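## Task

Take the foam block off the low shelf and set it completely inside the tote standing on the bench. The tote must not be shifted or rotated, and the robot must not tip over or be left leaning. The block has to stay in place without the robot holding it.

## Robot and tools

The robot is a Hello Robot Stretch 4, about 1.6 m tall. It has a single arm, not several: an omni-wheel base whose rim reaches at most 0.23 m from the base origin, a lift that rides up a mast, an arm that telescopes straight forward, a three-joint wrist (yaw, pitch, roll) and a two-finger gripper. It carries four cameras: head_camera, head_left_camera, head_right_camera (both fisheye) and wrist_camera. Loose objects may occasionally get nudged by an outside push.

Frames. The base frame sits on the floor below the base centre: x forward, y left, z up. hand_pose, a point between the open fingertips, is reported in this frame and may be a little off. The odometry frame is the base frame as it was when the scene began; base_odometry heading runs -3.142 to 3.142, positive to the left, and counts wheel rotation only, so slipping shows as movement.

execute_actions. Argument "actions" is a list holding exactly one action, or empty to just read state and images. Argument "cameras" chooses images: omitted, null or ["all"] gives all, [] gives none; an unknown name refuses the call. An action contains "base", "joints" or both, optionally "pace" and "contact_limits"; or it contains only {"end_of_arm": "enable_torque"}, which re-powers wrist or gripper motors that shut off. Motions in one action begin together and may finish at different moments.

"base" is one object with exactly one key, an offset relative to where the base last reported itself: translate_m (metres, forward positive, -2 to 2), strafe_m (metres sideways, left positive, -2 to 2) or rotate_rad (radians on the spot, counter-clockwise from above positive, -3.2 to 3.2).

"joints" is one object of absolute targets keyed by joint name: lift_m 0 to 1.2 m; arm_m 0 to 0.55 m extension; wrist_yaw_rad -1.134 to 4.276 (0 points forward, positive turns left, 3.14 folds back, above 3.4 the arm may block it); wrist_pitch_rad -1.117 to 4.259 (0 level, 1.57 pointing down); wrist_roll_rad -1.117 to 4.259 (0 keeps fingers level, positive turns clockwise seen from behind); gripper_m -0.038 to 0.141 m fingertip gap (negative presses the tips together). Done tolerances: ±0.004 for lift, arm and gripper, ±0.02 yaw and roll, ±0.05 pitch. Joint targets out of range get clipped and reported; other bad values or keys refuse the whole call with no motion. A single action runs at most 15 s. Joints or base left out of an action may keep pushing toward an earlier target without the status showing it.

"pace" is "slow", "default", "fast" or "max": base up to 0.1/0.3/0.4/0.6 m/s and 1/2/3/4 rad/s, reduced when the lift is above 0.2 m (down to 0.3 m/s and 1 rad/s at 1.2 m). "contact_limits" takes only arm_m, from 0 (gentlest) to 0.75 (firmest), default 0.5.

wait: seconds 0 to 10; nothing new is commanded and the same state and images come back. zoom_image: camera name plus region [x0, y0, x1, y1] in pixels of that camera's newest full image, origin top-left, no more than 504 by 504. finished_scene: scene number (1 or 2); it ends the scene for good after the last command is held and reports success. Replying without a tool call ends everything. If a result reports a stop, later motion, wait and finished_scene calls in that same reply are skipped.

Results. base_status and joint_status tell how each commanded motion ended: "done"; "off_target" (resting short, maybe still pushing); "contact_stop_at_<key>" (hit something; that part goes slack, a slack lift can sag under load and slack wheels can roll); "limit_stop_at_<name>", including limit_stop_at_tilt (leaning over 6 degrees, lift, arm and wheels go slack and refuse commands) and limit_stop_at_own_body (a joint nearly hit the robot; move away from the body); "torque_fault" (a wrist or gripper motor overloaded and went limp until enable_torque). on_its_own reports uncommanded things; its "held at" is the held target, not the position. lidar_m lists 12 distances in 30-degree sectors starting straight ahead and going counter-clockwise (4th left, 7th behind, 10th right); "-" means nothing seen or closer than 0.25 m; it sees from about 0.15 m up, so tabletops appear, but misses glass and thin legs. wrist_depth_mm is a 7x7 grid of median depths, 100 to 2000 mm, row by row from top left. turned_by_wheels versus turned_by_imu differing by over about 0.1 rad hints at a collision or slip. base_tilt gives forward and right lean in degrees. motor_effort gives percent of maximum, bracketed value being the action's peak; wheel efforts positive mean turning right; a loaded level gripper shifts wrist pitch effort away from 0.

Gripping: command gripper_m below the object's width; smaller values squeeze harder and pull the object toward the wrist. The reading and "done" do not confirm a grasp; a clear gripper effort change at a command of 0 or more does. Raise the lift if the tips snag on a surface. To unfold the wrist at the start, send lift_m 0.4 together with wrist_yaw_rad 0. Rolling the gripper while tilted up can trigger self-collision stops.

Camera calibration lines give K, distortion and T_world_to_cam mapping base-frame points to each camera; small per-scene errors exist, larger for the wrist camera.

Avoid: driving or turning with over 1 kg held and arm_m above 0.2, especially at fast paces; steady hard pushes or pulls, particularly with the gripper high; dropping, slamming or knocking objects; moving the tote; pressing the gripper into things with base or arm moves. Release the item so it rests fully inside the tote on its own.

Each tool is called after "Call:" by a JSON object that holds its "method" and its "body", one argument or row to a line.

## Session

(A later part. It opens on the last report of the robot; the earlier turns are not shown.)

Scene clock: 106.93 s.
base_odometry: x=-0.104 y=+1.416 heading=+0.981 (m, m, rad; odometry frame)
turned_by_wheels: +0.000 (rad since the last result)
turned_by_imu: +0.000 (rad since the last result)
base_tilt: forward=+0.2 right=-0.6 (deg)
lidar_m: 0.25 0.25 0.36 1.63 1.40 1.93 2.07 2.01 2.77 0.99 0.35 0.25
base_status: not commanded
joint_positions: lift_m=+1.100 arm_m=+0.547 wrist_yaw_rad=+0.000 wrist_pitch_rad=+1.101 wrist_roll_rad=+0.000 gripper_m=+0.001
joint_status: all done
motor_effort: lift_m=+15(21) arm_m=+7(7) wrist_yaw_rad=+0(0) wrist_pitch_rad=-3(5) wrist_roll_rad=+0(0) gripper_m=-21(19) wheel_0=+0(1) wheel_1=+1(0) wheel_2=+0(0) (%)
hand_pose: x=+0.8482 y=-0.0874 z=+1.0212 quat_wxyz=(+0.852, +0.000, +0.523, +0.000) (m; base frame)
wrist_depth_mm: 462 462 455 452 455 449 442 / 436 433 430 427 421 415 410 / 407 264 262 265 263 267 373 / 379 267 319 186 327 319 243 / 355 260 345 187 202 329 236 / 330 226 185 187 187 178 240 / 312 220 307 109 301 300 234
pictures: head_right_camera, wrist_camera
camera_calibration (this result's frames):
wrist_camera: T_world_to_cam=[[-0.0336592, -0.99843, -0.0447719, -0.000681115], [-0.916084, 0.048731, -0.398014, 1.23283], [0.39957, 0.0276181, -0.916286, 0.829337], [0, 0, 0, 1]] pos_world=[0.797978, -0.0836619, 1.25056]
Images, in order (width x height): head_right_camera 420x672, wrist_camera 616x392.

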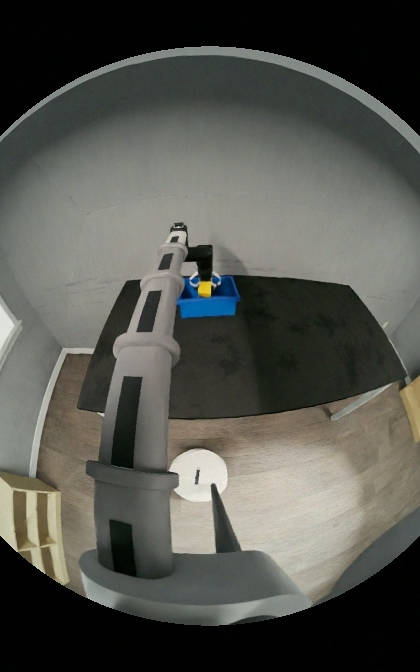

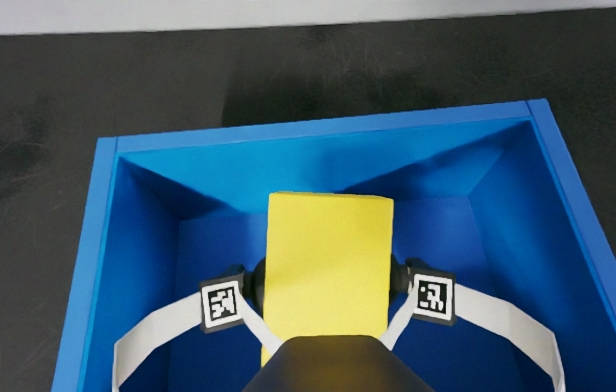

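Call:
{"method": "execute_actions", "body": {
  "actions": [
    {"joints":{"lift_m":1.065},"pace":"slow"}
  ],
  "cameras": []
}}

Call:
{"method": "execute_actions", "body": {
  "actions": [
    {"joints":{"gripper_m":0.11}}
  ],
  "cameras": []
}}

Call:
{"method": "execute_actions", "body": {
  "actions": [
    {"joints":{"lift_m":1.2}}
  ],
  "cameras": ["wrist_camera","head_right_camera"]
}}

Scene clock: 112.20 s.
base_odometry: x=-0.104 y=+1.416 heading=+0.981 (m, m, rad; odometry frame)
turned_by_wheels: +0.000 (rad since the last result)
turned_by_imu: +0.000 (rad since the last result)
base_tilt: forward=+0.3 right=-0.5 (deg)
lidar_m: 0.25 0.25 0.34 1.68 1.37 1.95 2.07 1.98 2.78 1.00 0.35 0.26
base_status: not commanded
joint_positions: lift_m=+1.065 arm_m=+0.547 wrist_yaw_rad=+0.000 wrist_pitch_rad=+1.101 wrist_roll_rad=+0.000 gripper_m=+0.001
joint_status: all done
motor_effort: lift_m=+15(17) arm_m=+7(7) wrist_yaw_rad=+0(1) wrist_pitch_rad=-4(3) wrist_roll_rad=-1(0) gripper_m=-20(18) wheel_0=-1(0) wheel_1=+0(0) wheel_2=+0(0) (%)
hand_pose: x=+0.8482 y=-0.0874 z=+0.9862 quat_wxyz=(+0.852, +0.000, +0.523, +0.000) (m; base frame)
wrist_depth_mm: 424 418 415 413 407 404 399 / 392 389 384 379 229 229 227 / 359 236 246 254 263 267 227 / 330 267 319 186 315 314 232 / 204 260 309 186 201 297 236 / 185 227 185 187 186 178 240 / 175 220 276 109 271 270 233
pictures: none
No camera images: the call's "cameras" was empty. Leave "cameras" out to get every camera's image.

Scene clock: 114.13 s.
base_odometry: x=-0.104 y=+1.416 heading=+0.981 (m, m, rad; odometry frame)
turned_by_wheels: +0.000 (rad since the last result)
turned_by_imu: +0.000 (rad since the last result)
base_tilt: forward=+0.3 right=-0.6 (deg)
lidar_m: 0.25 0.25 0.36 1.65 1.35 1.91 2.06 2.02 2.76 1.03 0.33 0.25
base_status: not commanded
joint_positions: lift_m=+1.065 arm_m=+0.547 wrist_yaw_rad=+0.000 wrist_pitch_rad=+1.101 wrist_roll_rad=+0.000 gripper_m=+0.110
joint_status: all done
motor_effort: lift_m=+15(16) arm_m=+7(7) wrist_yaw_rad=+0(1) wrist_pitch_rad=-4(4) wrist_roll_rad=+0(0) gripper_m=+0(19) wheel_0=+0(1) wheel_1=+1(1) wheel_2=+0(0) (%)
hand_pose: x=+0.8482 y=-0.0874 z=+0.9862 quat_wxyz=(+0.852, +0.000, +0.523, +0.000) (m; base frame)
wrist_depth_mm: 427 421 415 413 410 402 397 / 394 387 384 379 229 229 226 / 359 237 246 253 263 267 228 / 330 267 319 298 322 314 231 / 204 260 307 260 303 294 237 / 184 252 219 246 248 278 241 / 174 227 276 109 270 268 248
pictures: none
No camera images: the call's "cameras" was empty. Leave "cameras" out to get every camera's image.

Scene clock: 115.77 s.
base_odometry: x=-0.104 y=+1.416 heading=+0.981 (m, m, rad; odometry frame)
turned_by_wheels: +0.000 (rad since the last result)
turned_by_imu: +0.000 (rad since the last result)
base_tilt: forward=+0.3 right=-0.6 (deg)
lidar_m: 0.25 0.27 0.37 1.63 1.37 1.92 2.56 2.01 2.75 1.00 0.37 0.26
base_status: not commanded
joint_positions: lift_m=+1.199 arm_m=+0.547 wrist_yaw_rad=+0.000 wrist_pitch_rad=+1.101 wrist_roll_rad=+0.000 gripper_m=+0.110
joint_status: all done
motor_effort: lift_m=+22(23) arm_m=+7(7) wrist_yaw_rad=+0(0) wrist_pitch_rad=-4(4) wrist_roll_rad=-1(0) gripper_m=+0(0) wheel_0=-1(1) wheel_1=+0(0) wheel_2=+0(0) (%)
hand_pose: x=+0.8482 y=-0.0874 z=+1.1198 quat_wxyz=(+0.852, +0.000, +0.523, +0.000) (m; base frame)
wrist_depth_mm: 477 477 477 484 488 492 500 / 549 544 539 539 539 539 535 / 525 517 517 512 504 500 496 / 488 488 364 373 373 382 462 / 455 452 397 418 436 334 436 / 430 427 218 375 404 296 413 / 407 394 394 110 392 359 384
pictures: head_right_camera, wrist_camera
camera_calibration (this result's frames):
wrist_camera: T_world_to_cam=[[-0.0336591, -0.99843, -0.0447718, 0.00372971], [-0.916085, 0.0487309, -0.398013, 1.27205], [0.399569, 0.0276181, -0.916287, 0.919605], [0, 0, 0, 1]] pos_world=[0.797984, -0.0836619, 1.34908]
Images, in order (width x height): head_right_camera 420x672, wrist_camera 616x392.

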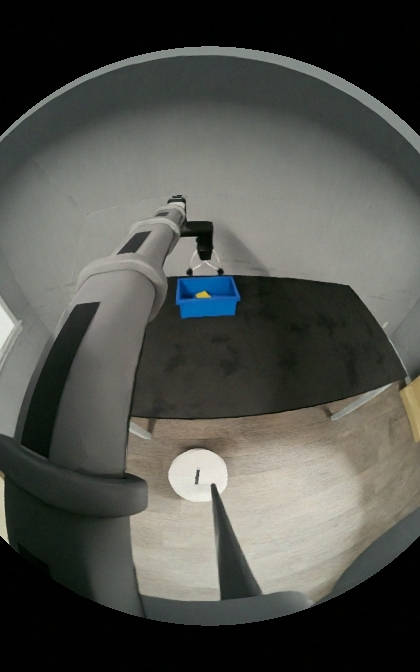

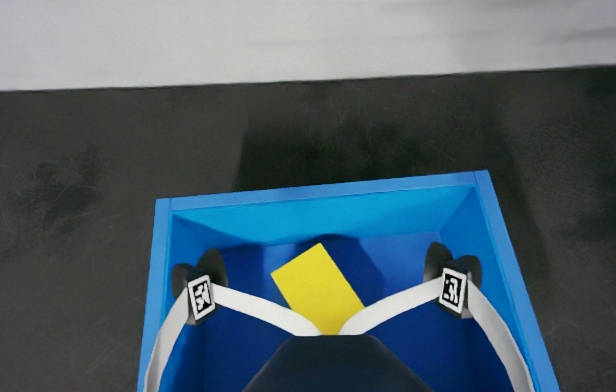

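Call:
{"method": "finished_scene", "body": {
  "scene": 2
}}

The scene is finished: the task was done.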